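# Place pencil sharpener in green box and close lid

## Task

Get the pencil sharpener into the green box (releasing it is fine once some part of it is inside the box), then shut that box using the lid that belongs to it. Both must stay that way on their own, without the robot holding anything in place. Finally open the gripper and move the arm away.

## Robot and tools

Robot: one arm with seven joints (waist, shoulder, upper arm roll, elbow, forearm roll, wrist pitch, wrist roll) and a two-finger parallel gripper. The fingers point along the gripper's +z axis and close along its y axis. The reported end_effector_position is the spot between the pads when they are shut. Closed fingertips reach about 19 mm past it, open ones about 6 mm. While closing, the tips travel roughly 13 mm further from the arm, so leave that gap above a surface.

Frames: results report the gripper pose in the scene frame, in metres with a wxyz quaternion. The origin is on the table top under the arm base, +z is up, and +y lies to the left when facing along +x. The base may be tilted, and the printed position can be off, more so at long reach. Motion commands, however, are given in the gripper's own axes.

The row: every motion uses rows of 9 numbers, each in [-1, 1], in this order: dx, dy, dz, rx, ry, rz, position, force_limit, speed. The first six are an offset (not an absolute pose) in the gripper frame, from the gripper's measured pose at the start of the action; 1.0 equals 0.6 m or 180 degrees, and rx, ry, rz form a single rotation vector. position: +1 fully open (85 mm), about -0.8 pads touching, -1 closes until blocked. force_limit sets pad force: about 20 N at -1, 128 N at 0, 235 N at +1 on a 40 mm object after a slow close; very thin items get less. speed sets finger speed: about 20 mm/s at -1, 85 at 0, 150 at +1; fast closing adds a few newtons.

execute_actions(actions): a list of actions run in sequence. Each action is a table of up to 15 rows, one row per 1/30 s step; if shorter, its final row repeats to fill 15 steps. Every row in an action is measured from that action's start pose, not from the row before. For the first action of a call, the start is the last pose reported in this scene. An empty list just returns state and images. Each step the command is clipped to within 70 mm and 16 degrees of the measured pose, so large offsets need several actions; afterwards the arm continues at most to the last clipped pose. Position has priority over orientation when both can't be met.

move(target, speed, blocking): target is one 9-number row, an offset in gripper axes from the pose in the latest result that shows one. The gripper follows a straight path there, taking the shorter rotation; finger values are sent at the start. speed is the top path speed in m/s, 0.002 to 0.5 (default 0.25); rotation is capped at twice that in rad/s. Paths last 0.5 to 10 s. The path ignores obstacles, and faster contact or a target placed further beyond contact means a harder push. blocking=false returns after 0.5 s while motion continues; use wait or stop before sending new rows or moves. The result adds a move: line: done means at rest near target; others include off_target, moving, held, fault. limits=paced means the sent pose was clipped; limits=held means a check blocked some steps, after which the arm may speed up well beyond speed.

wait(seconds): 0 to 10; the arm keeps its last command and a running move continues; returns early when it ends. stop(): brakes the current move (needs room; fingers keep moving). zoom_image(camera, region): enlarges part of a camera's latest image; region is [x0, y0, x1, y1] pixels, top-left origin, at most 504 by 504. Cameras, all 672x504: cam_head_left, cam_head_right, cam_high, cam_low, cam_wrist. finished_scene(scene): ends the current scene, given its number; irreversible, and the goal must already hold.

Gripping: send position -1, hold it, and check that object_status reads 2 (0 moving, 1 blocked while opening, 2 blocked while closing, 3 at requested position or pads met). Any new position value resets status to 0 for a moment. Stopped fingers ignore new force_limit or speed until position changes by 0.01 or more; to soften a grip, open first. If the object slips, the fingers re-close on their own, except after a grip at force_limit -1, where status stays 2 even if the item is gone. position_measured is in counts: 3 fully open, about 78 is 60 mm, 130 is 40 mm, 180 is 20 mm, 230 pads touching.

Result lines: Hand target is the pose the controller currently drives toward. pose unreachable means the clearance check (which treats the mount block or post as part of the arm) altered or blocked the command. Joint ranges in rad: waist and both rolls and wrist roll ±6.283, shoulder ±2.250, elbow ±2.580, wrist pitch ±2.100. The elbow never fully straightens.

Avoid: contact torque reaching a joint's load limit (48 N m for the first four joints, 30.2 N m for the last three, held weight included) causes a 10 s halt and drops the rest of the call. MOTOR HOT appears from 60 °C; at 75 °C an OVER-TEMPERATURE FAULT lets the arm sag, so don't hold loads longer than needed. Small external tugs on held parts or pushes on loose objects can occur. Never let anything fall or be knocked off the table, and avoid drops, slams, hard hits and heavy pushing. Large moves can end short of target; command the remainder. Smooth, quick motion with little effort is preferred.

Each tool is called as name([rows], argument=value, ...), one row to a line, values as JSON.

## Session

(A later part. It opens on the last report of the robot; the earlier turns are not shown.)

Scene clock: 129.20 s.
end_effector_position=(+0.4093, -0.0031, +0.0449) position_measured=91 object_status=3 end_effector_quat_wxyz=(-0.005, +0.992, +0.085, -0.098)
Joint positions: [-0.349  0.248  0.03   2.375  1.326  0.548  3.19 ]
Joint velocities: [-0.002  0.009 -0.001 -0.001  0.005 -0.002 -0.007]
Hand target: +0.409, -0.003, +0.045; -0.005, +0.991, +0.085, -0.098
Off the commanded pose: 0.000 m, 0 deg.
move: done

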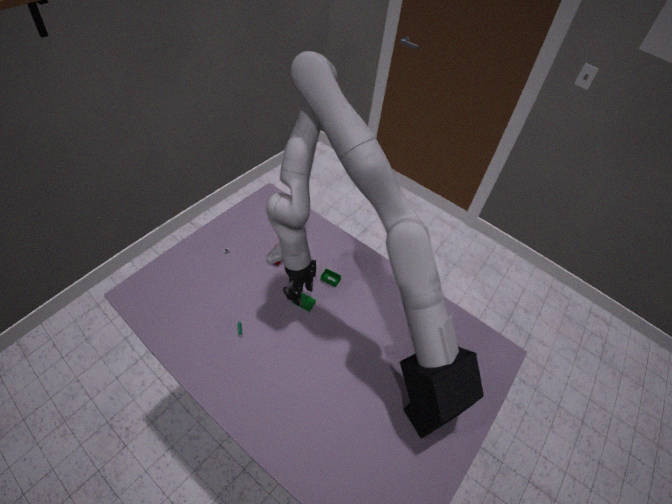

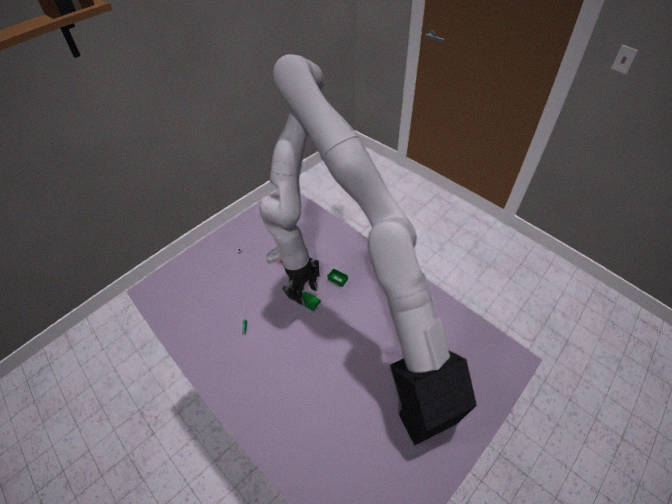

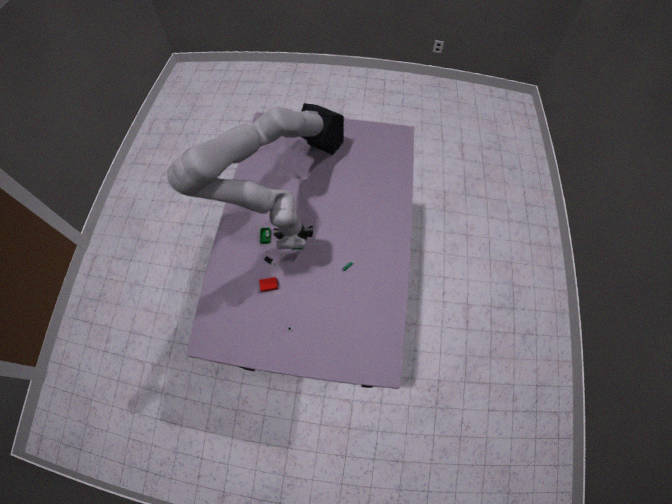

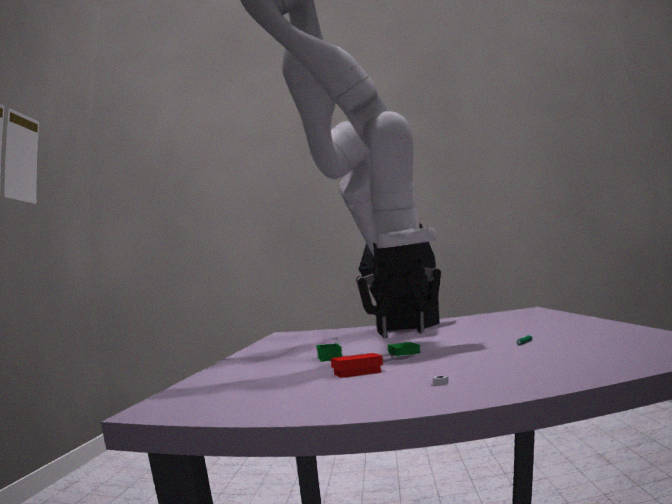

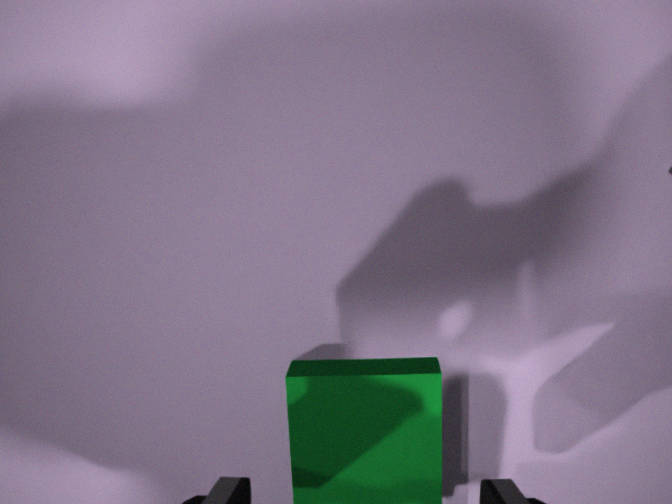

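move(target=[0,0,0.044,0,0,0,0.3,-0.6,-0.5], speed=0.04)

move(target=[0,0,0,0,0,0,-1,-0.6,-0.5])

move(target=[-0.02,0,-0.098,0,0,0,-1,-0.6,-0.5], speed=0.1)

Scene clock: 134.47 s.
end_effector_position=(+0.4044, -0.0033, +0.0192) position_measured=91 object_status=3 end_effector_quat_wxyz=(-0.005, +0.992, +0.085, -0.098)
Joint positions: [-0.319  0.327  0.056  2.375  1.499  0.501  3.041]
Joint velocities: [ 0.002  0.007  0.001  0.002  0.008 -0.002 -0.01 ]
Hand target: +0.404, -0.003, +0.019; -0.004, +0.992, +0.085, -0.098
Off the commanded pose: 0.000 m, 0 deg.
move: done

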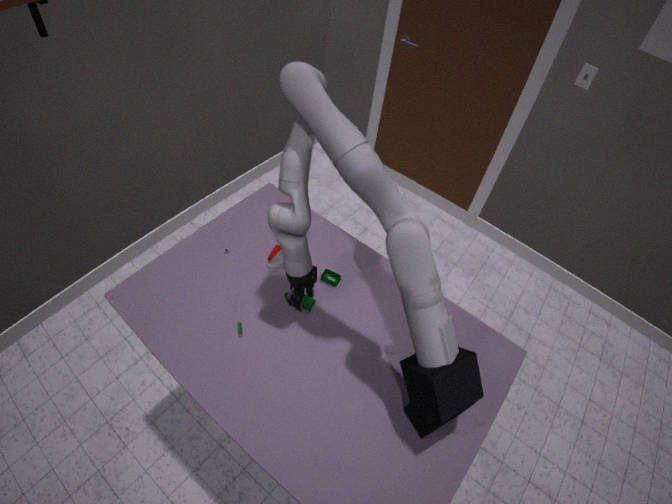

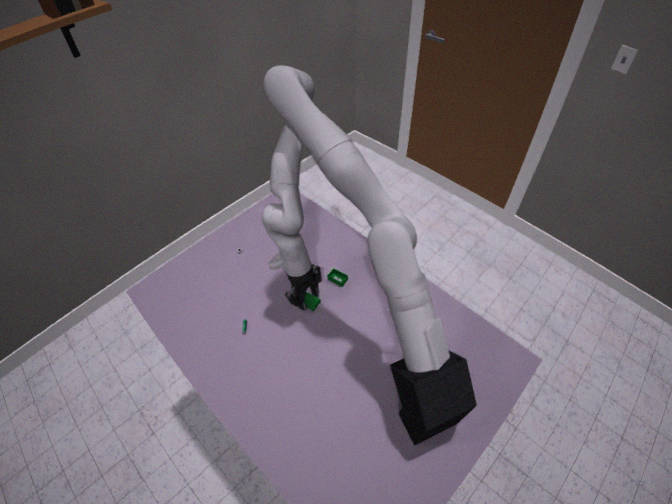

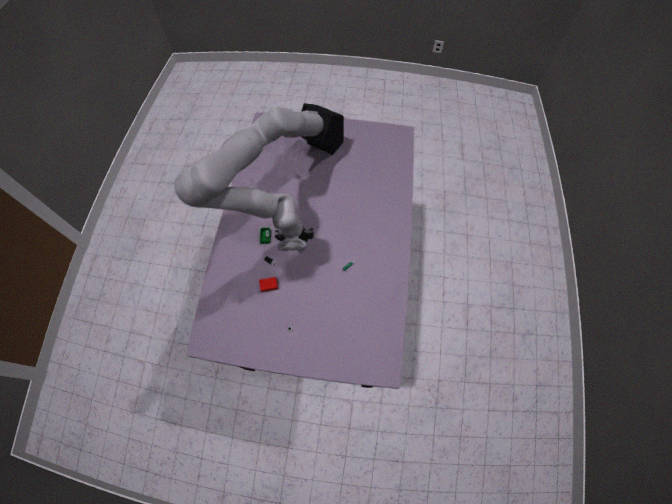

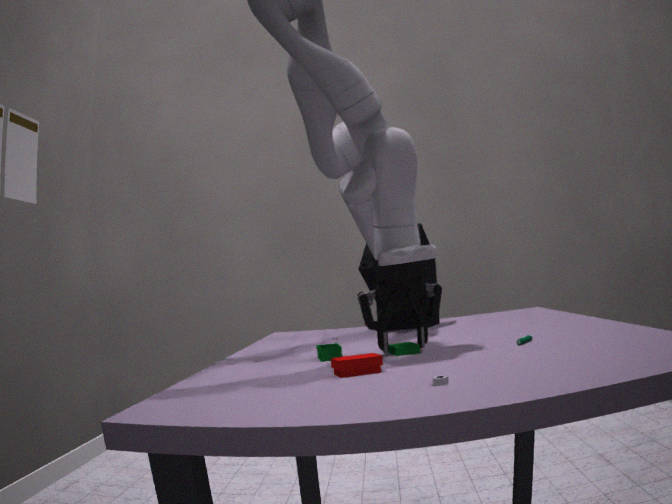

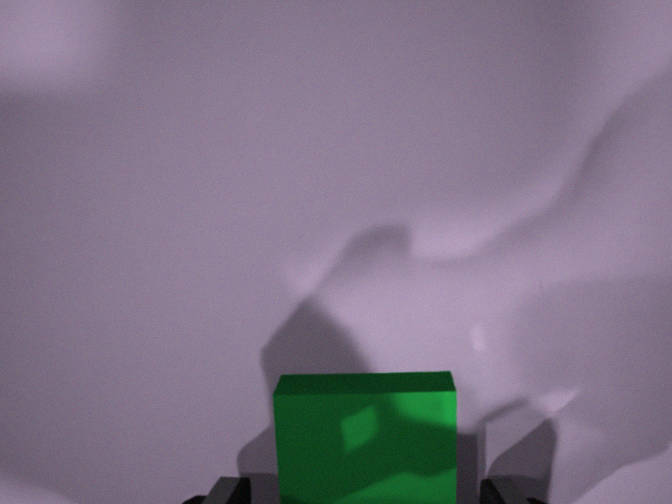

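Scene clock: 135.07 s.
end_effector_position=(+0.4045, -0.0033, +0.0195) position_measured=134 object_status=2 end_effector_quat_wxyz=(-0.005, +0.992, +0.085, -0.098)
Joint positions: [-0.319  0.326  0.055  2.376  1.499  0.501  3.041]
Joint velocities: [ 0.     0.001 -0.    -0.001  0.     0.    -0.001]
Hand target: +0.404, -0.003, +0.019; -0.005, +0.992, +0.085, -0.098
Off the commanded pose: 0.000 m, 0 deg.
move: done

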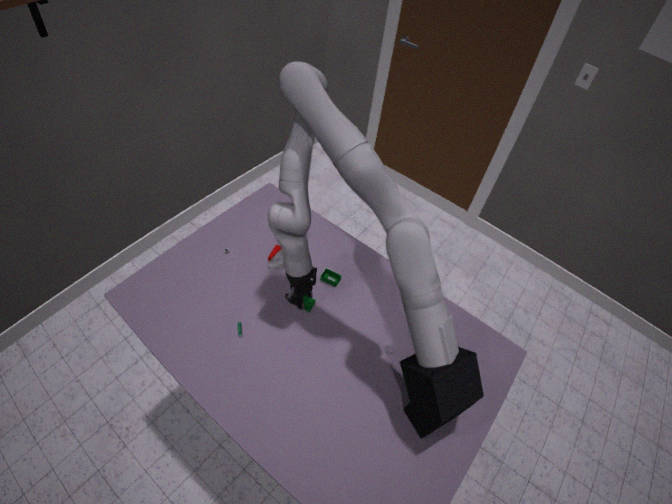

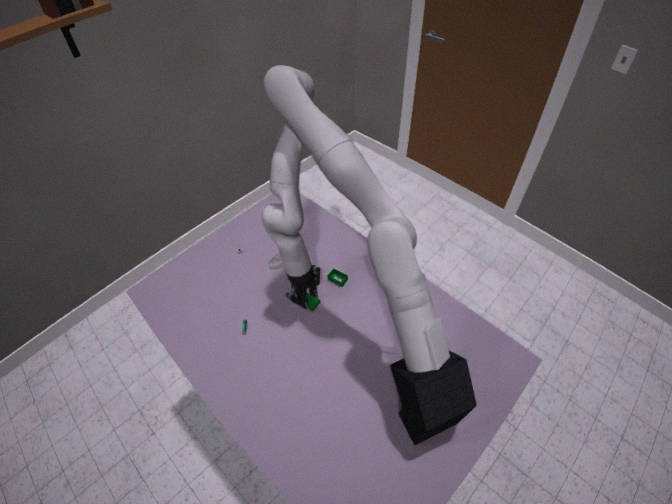

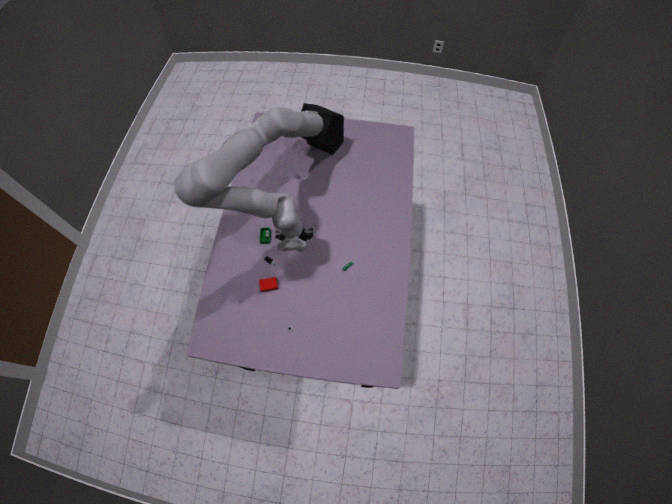

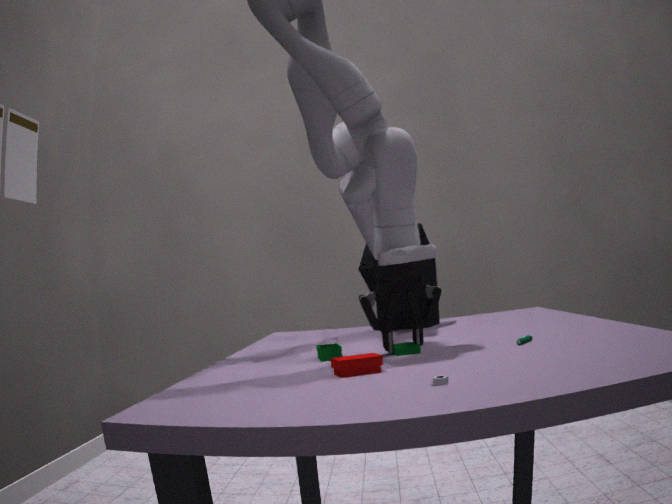

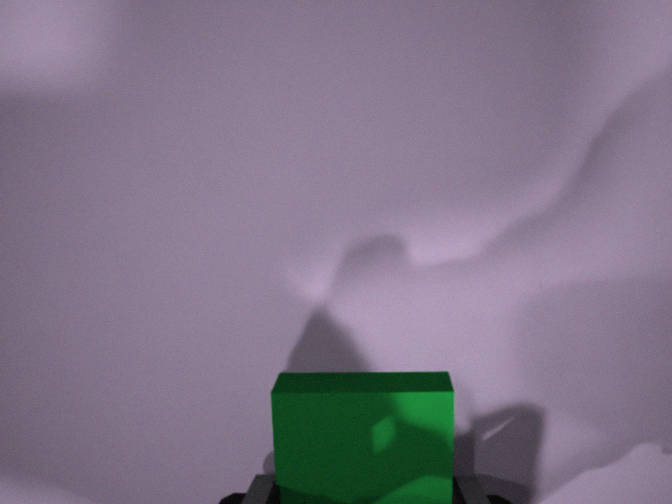

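Scene clock: 136.10 s.
end_effector_position=(+0.4039, -0.0048, +0.0793) position_measured=134 object_status=2 end_effector_quat_wxyz=(-0.005, +0.992, +0.085, -0.098)
Joint positions: [-0.398  0.148 -0.007  2.401  1.177  0.62   3.288]
Joint velocities: [-0.001 -0.007 -0.002 -0.002 -0.002  0.     0.003]
Hand target: +0.404, -0.005, +0.079; -0.005, +0.992, +0.085, -0.098
Off the commanded pose: 0.000 m, 0 deg.
move: done

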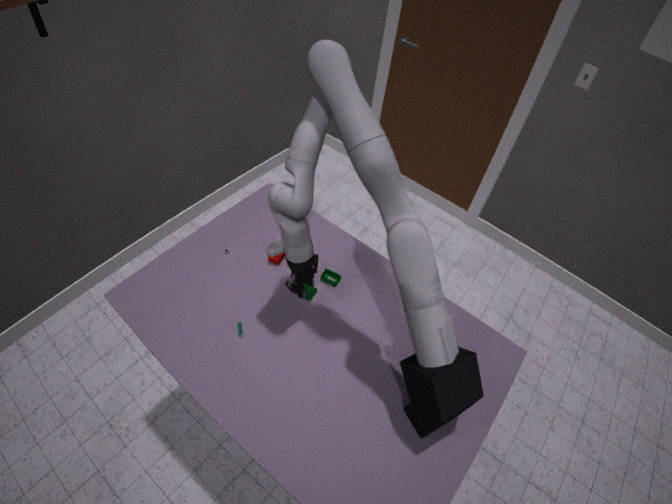

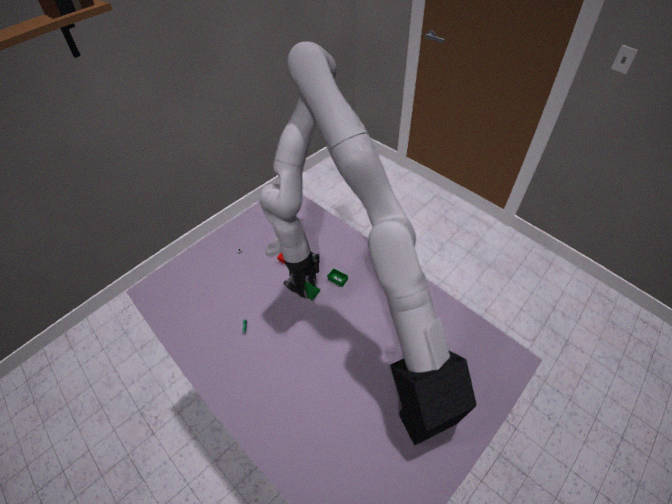

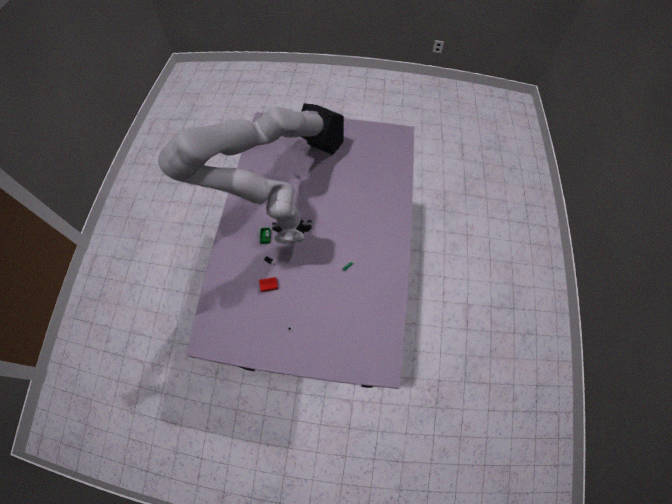

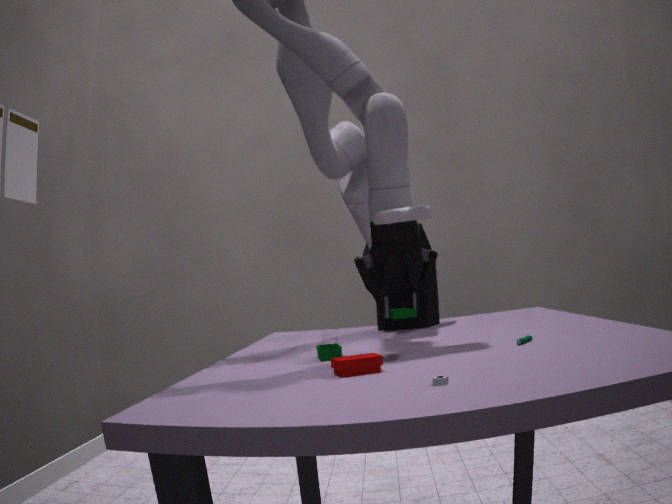

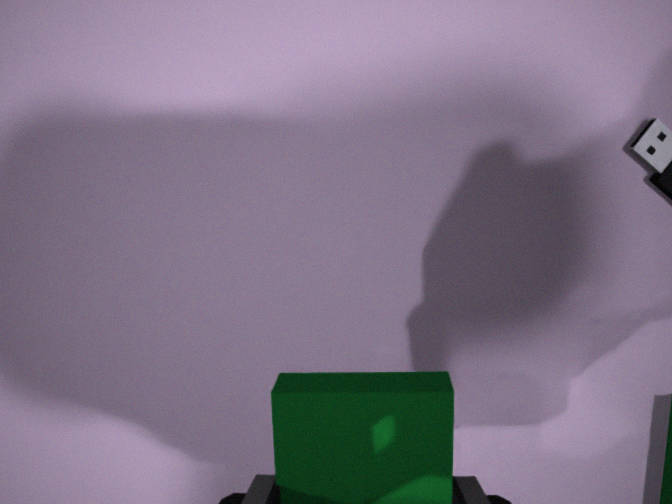

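move(target=[-0.041,0.197,0.008,0,0,0,-1,-0.6,-0.5], speed=0.12)

move(target=[0.012,0,0.06,0,0,0,-1,-0.6,-0.5], speed=0.04)

zoom_image(camera="cam_low", region=[260,290,400,390])

Scene clock: 142.50 s.
end_effector_position=(+0.3995, -0.1249, +0.0760) position_measured=134 object_status=2 end_effector_quat_wxyz=(-0.005, +0.992, +0.085, -0.098)
Joint positions: [-0.137 -0.03   0.218  2.447  1.141  0.397  3.772]
Joint velocities: [ 0.004 -0.003  0.009 -0.006 -0.027 -0.002  0.033]
Hand target: +0.400, -0.125, +0.076; -0.005, +0.992, +0.085, -0.098
Off the commanded pose: 0.001 m, 0 deg.
move: done

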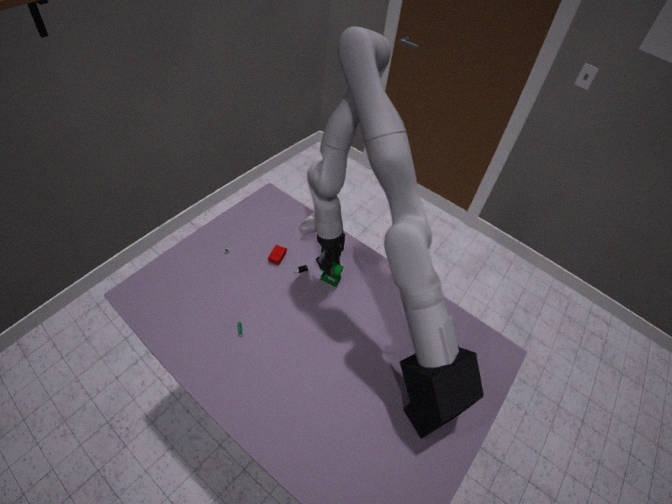

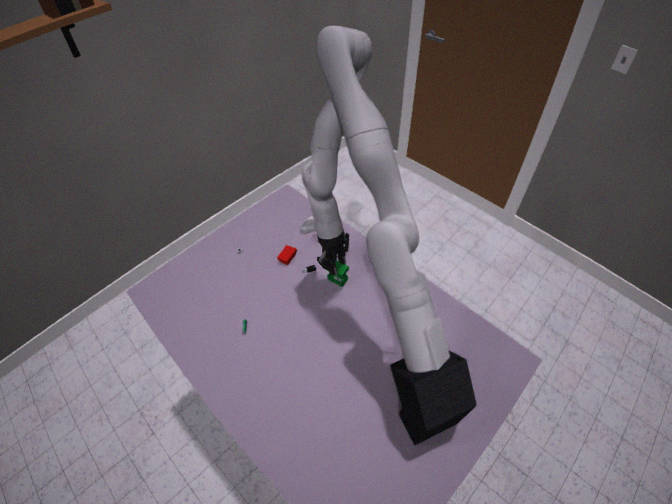

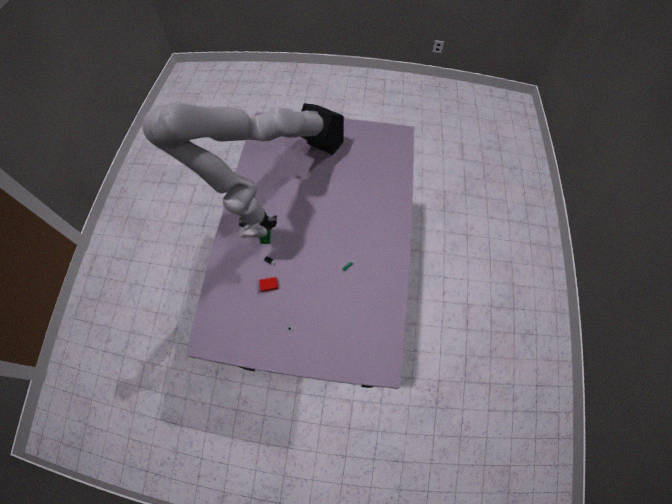

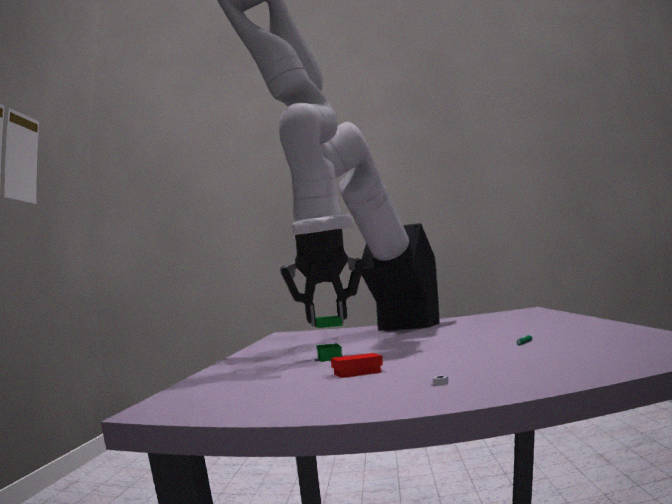

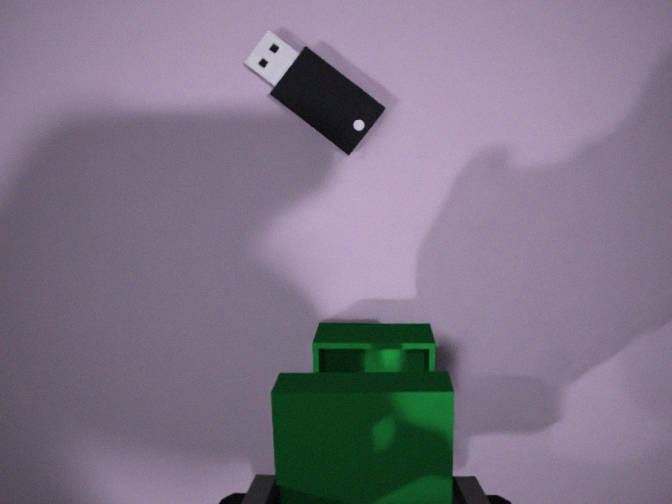

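Scene clock: 143.67 s.
end_effector_position=(+0.3996, -0.1242, +0.0416) position_measured=134 object_status=2 end_effector_quat_wxyz=(-0.006, +0.992, +0.084, -0.096)
Joint positions: [-0.102  0.098  0.258  2.44   1.447  0.294  3.489]
Joint velocities: [-0.     0.    -0.     0.015  0.105 -0.002 -0.111]
Hand target: +0.400, -0.124, +0.039; -0.005, +0.992, +0.085, -0.098
Off the commanded pose: 0.002 m, 0 deg.
move: done

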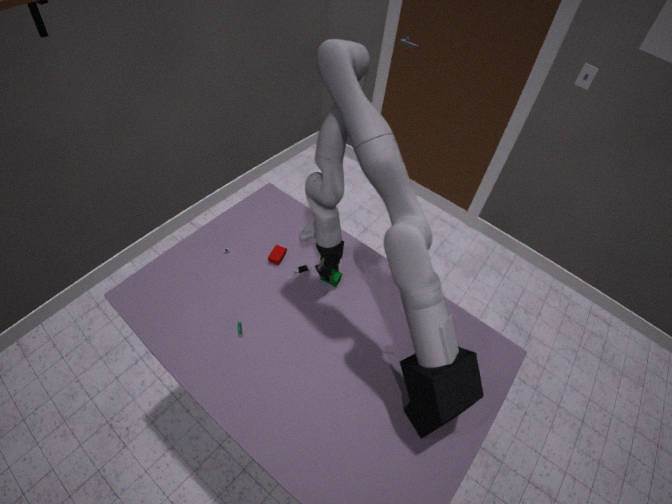

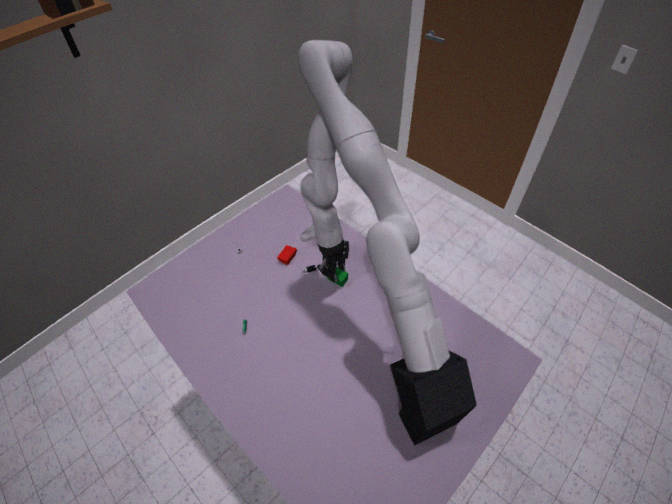

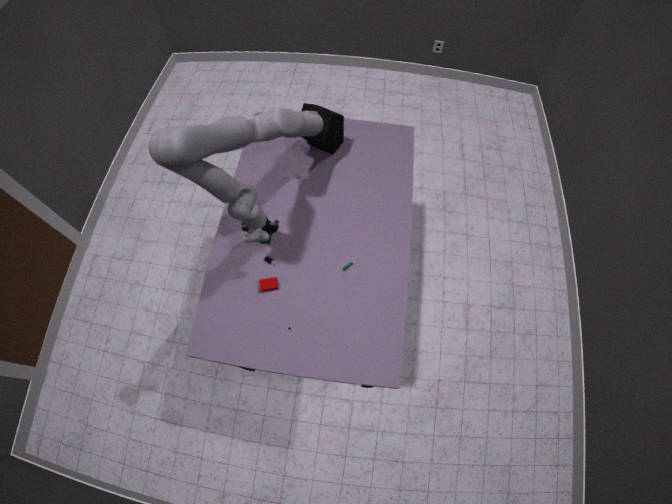

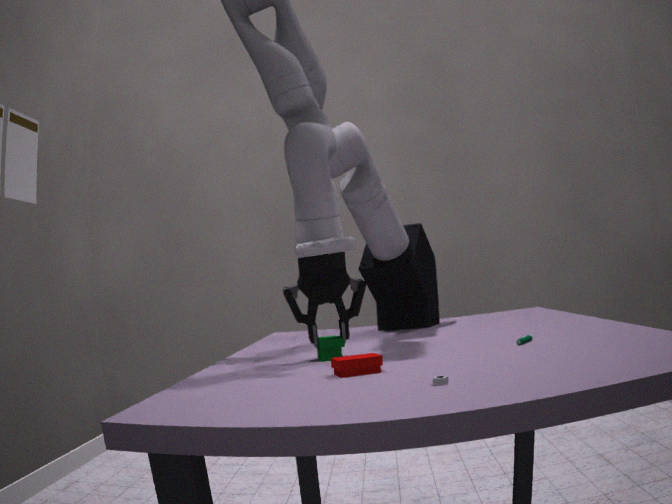

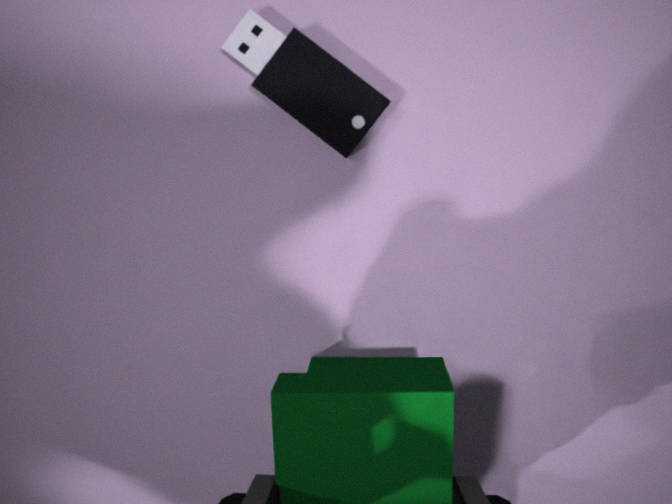

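Region (260, 290, 400, 390) of cam_low's 672x504 image, scaled by 3.600, with more detail than that image has; it fills the top 360 rows of this view, and the rest is white.

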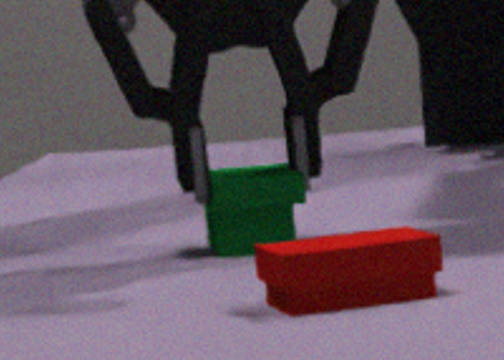

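move(target=[0,0.0055,-0.003,0,0,0,-1,-0.6,-0.5], speed=0.02)

zoom_image(camera="cam_low", region=[260,290,400,390])

Scene clock: 148.07 s.
end_effector_position=(+0.4004, -0.1273, +0.0432) position_measured=135 object_status=2 end_effector_quat_wxyz=(-0.006, +0.992, +0.084, -0.096)
Joint positions: [-0.096  0.089  0.262  2.437  1.414  0.292  3.533]
Joint velocities: [ 0.001 -0.002  0.    -0.002 -0.013  0.001  0.015]
Hand target: +0.400, -0.127, +0.043; -0.006, +0.992, +0.084, -0.096
Off the commanded pose: 0.000 m, 0 deg.
move: done

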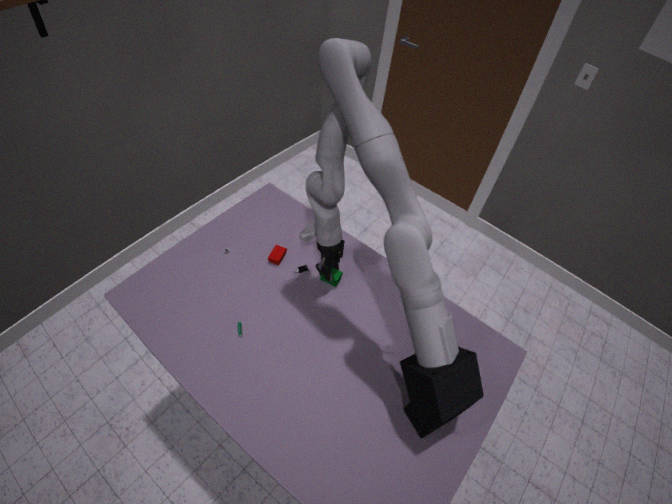

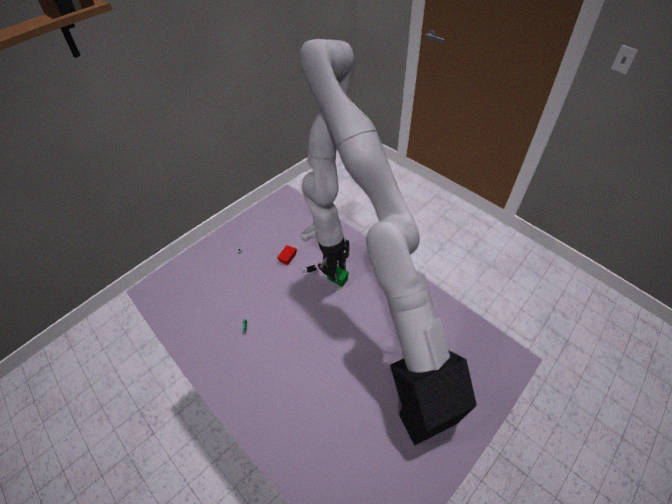

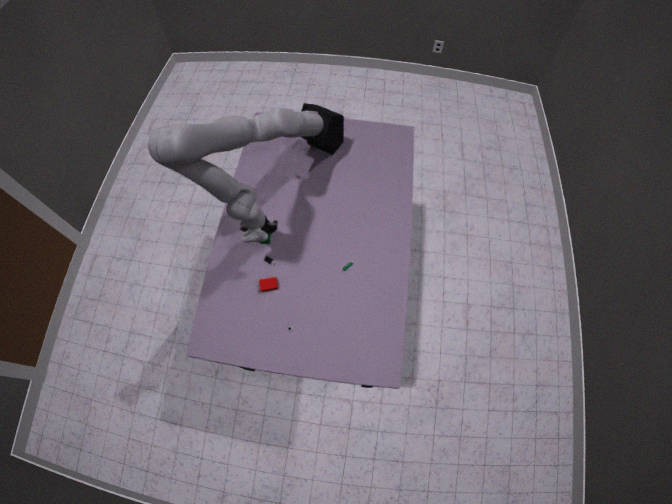

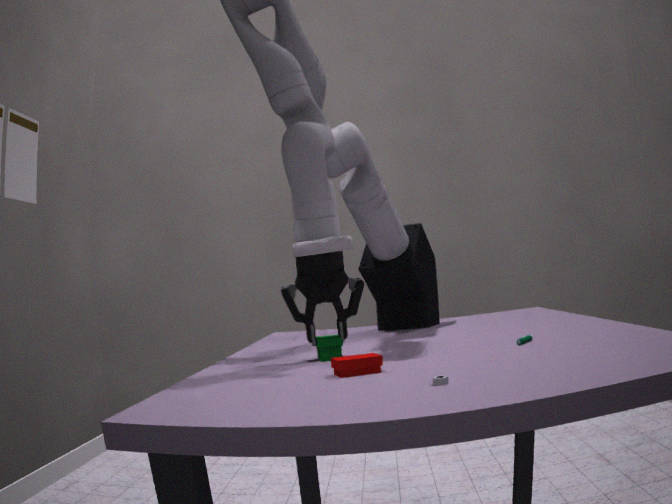

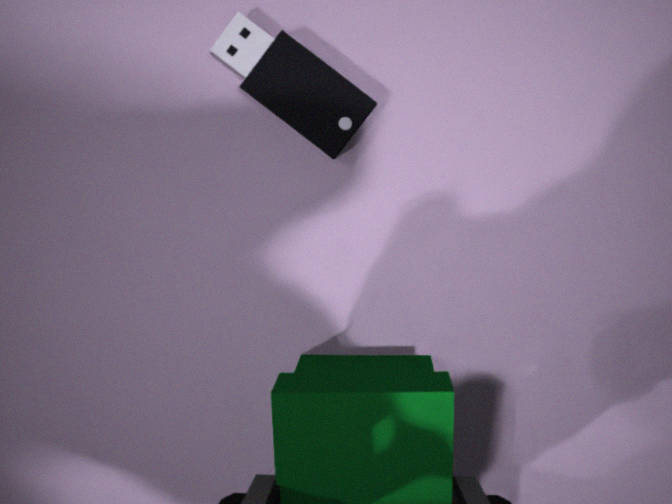

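Region (260, 290, 400, 390) of cam_low's 672x504 image, scaled by 3.600, with more detail than that image has; it fills the top 360 rows of this view, and the rest is white.

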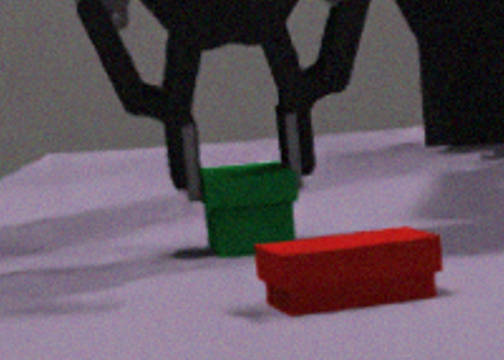

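Aligned. Descend ~11 mm.

move(target=[0.004,0,0.018,0,0,0,-1,-0.6,-0.5], speed=0.02)

zoom_image(camera="cam_low", region=[260,290,400,390])

Scene clock: 151.87 s.
end_effector_position=(+0.4009, -0.1270, +0.0324) position_measured=135 object_status=2 end_effector_quat_wxyz=(-0.006, +0.992, +0.085, -0.096)
Joint positions: [-0.084  0.129  0.27   2.429  1.527  0.269  3.425]
Joint velocities: [ 0.002  0.008  0.     0.004  0.045 -0.002 -0.049]
Hand target: +0.401, -0.127, +0.032; -0.006, +0.992, +0.085, -0.097
Off the commanded pose: 0.000 m, 0 deg.
move: done

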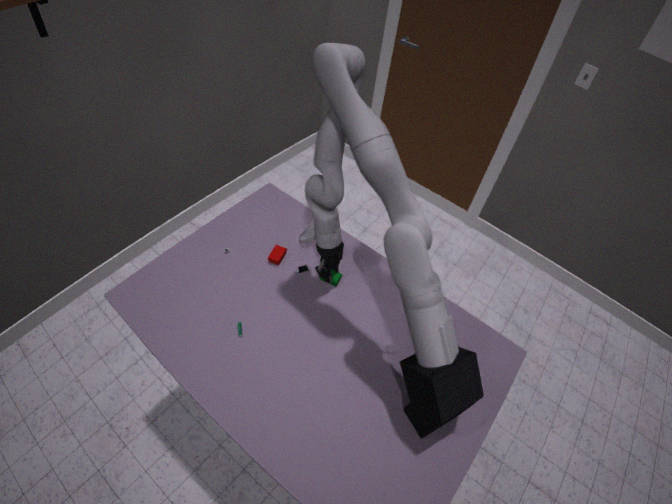

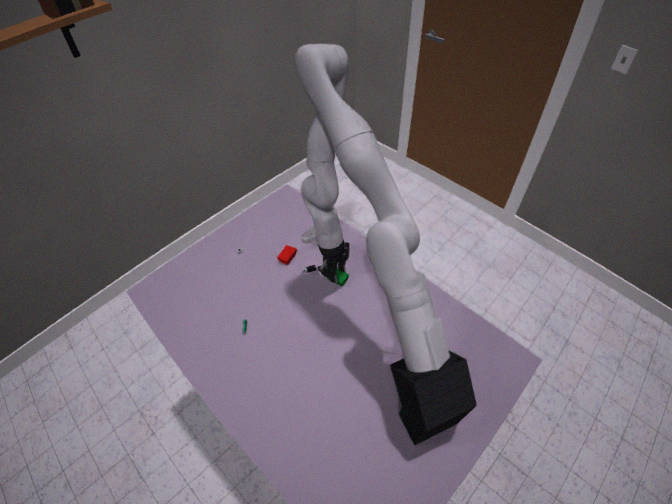

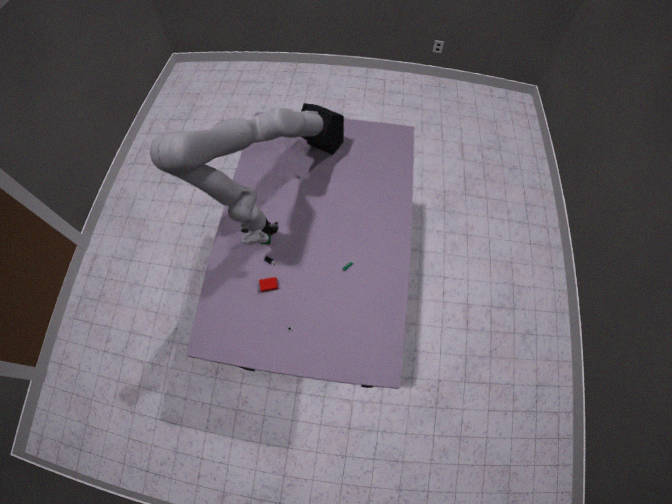

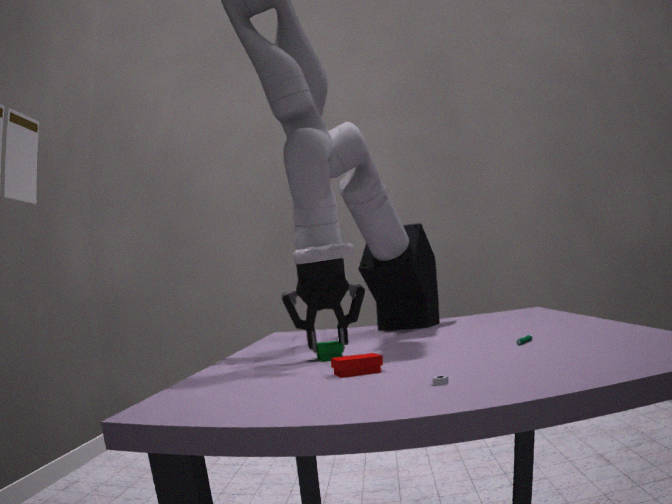

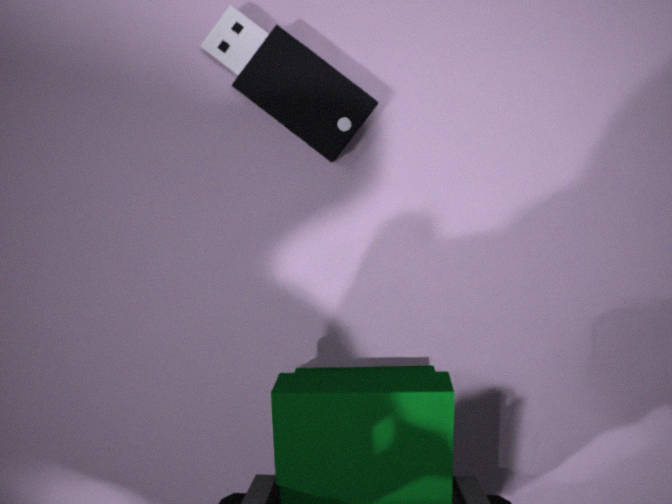

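Region (260, 290, 400, 390) of cam_low's 672x504 image, scaled by 3.600, with more detail than that image has; it fills the top 360 rows of this view, and the rest is white.

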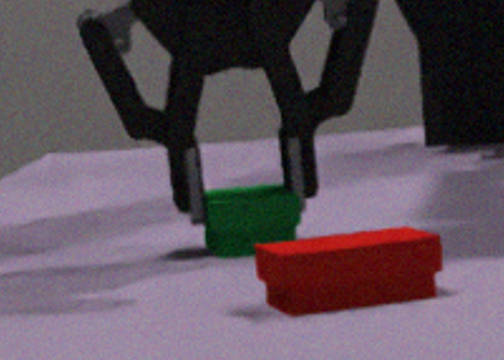

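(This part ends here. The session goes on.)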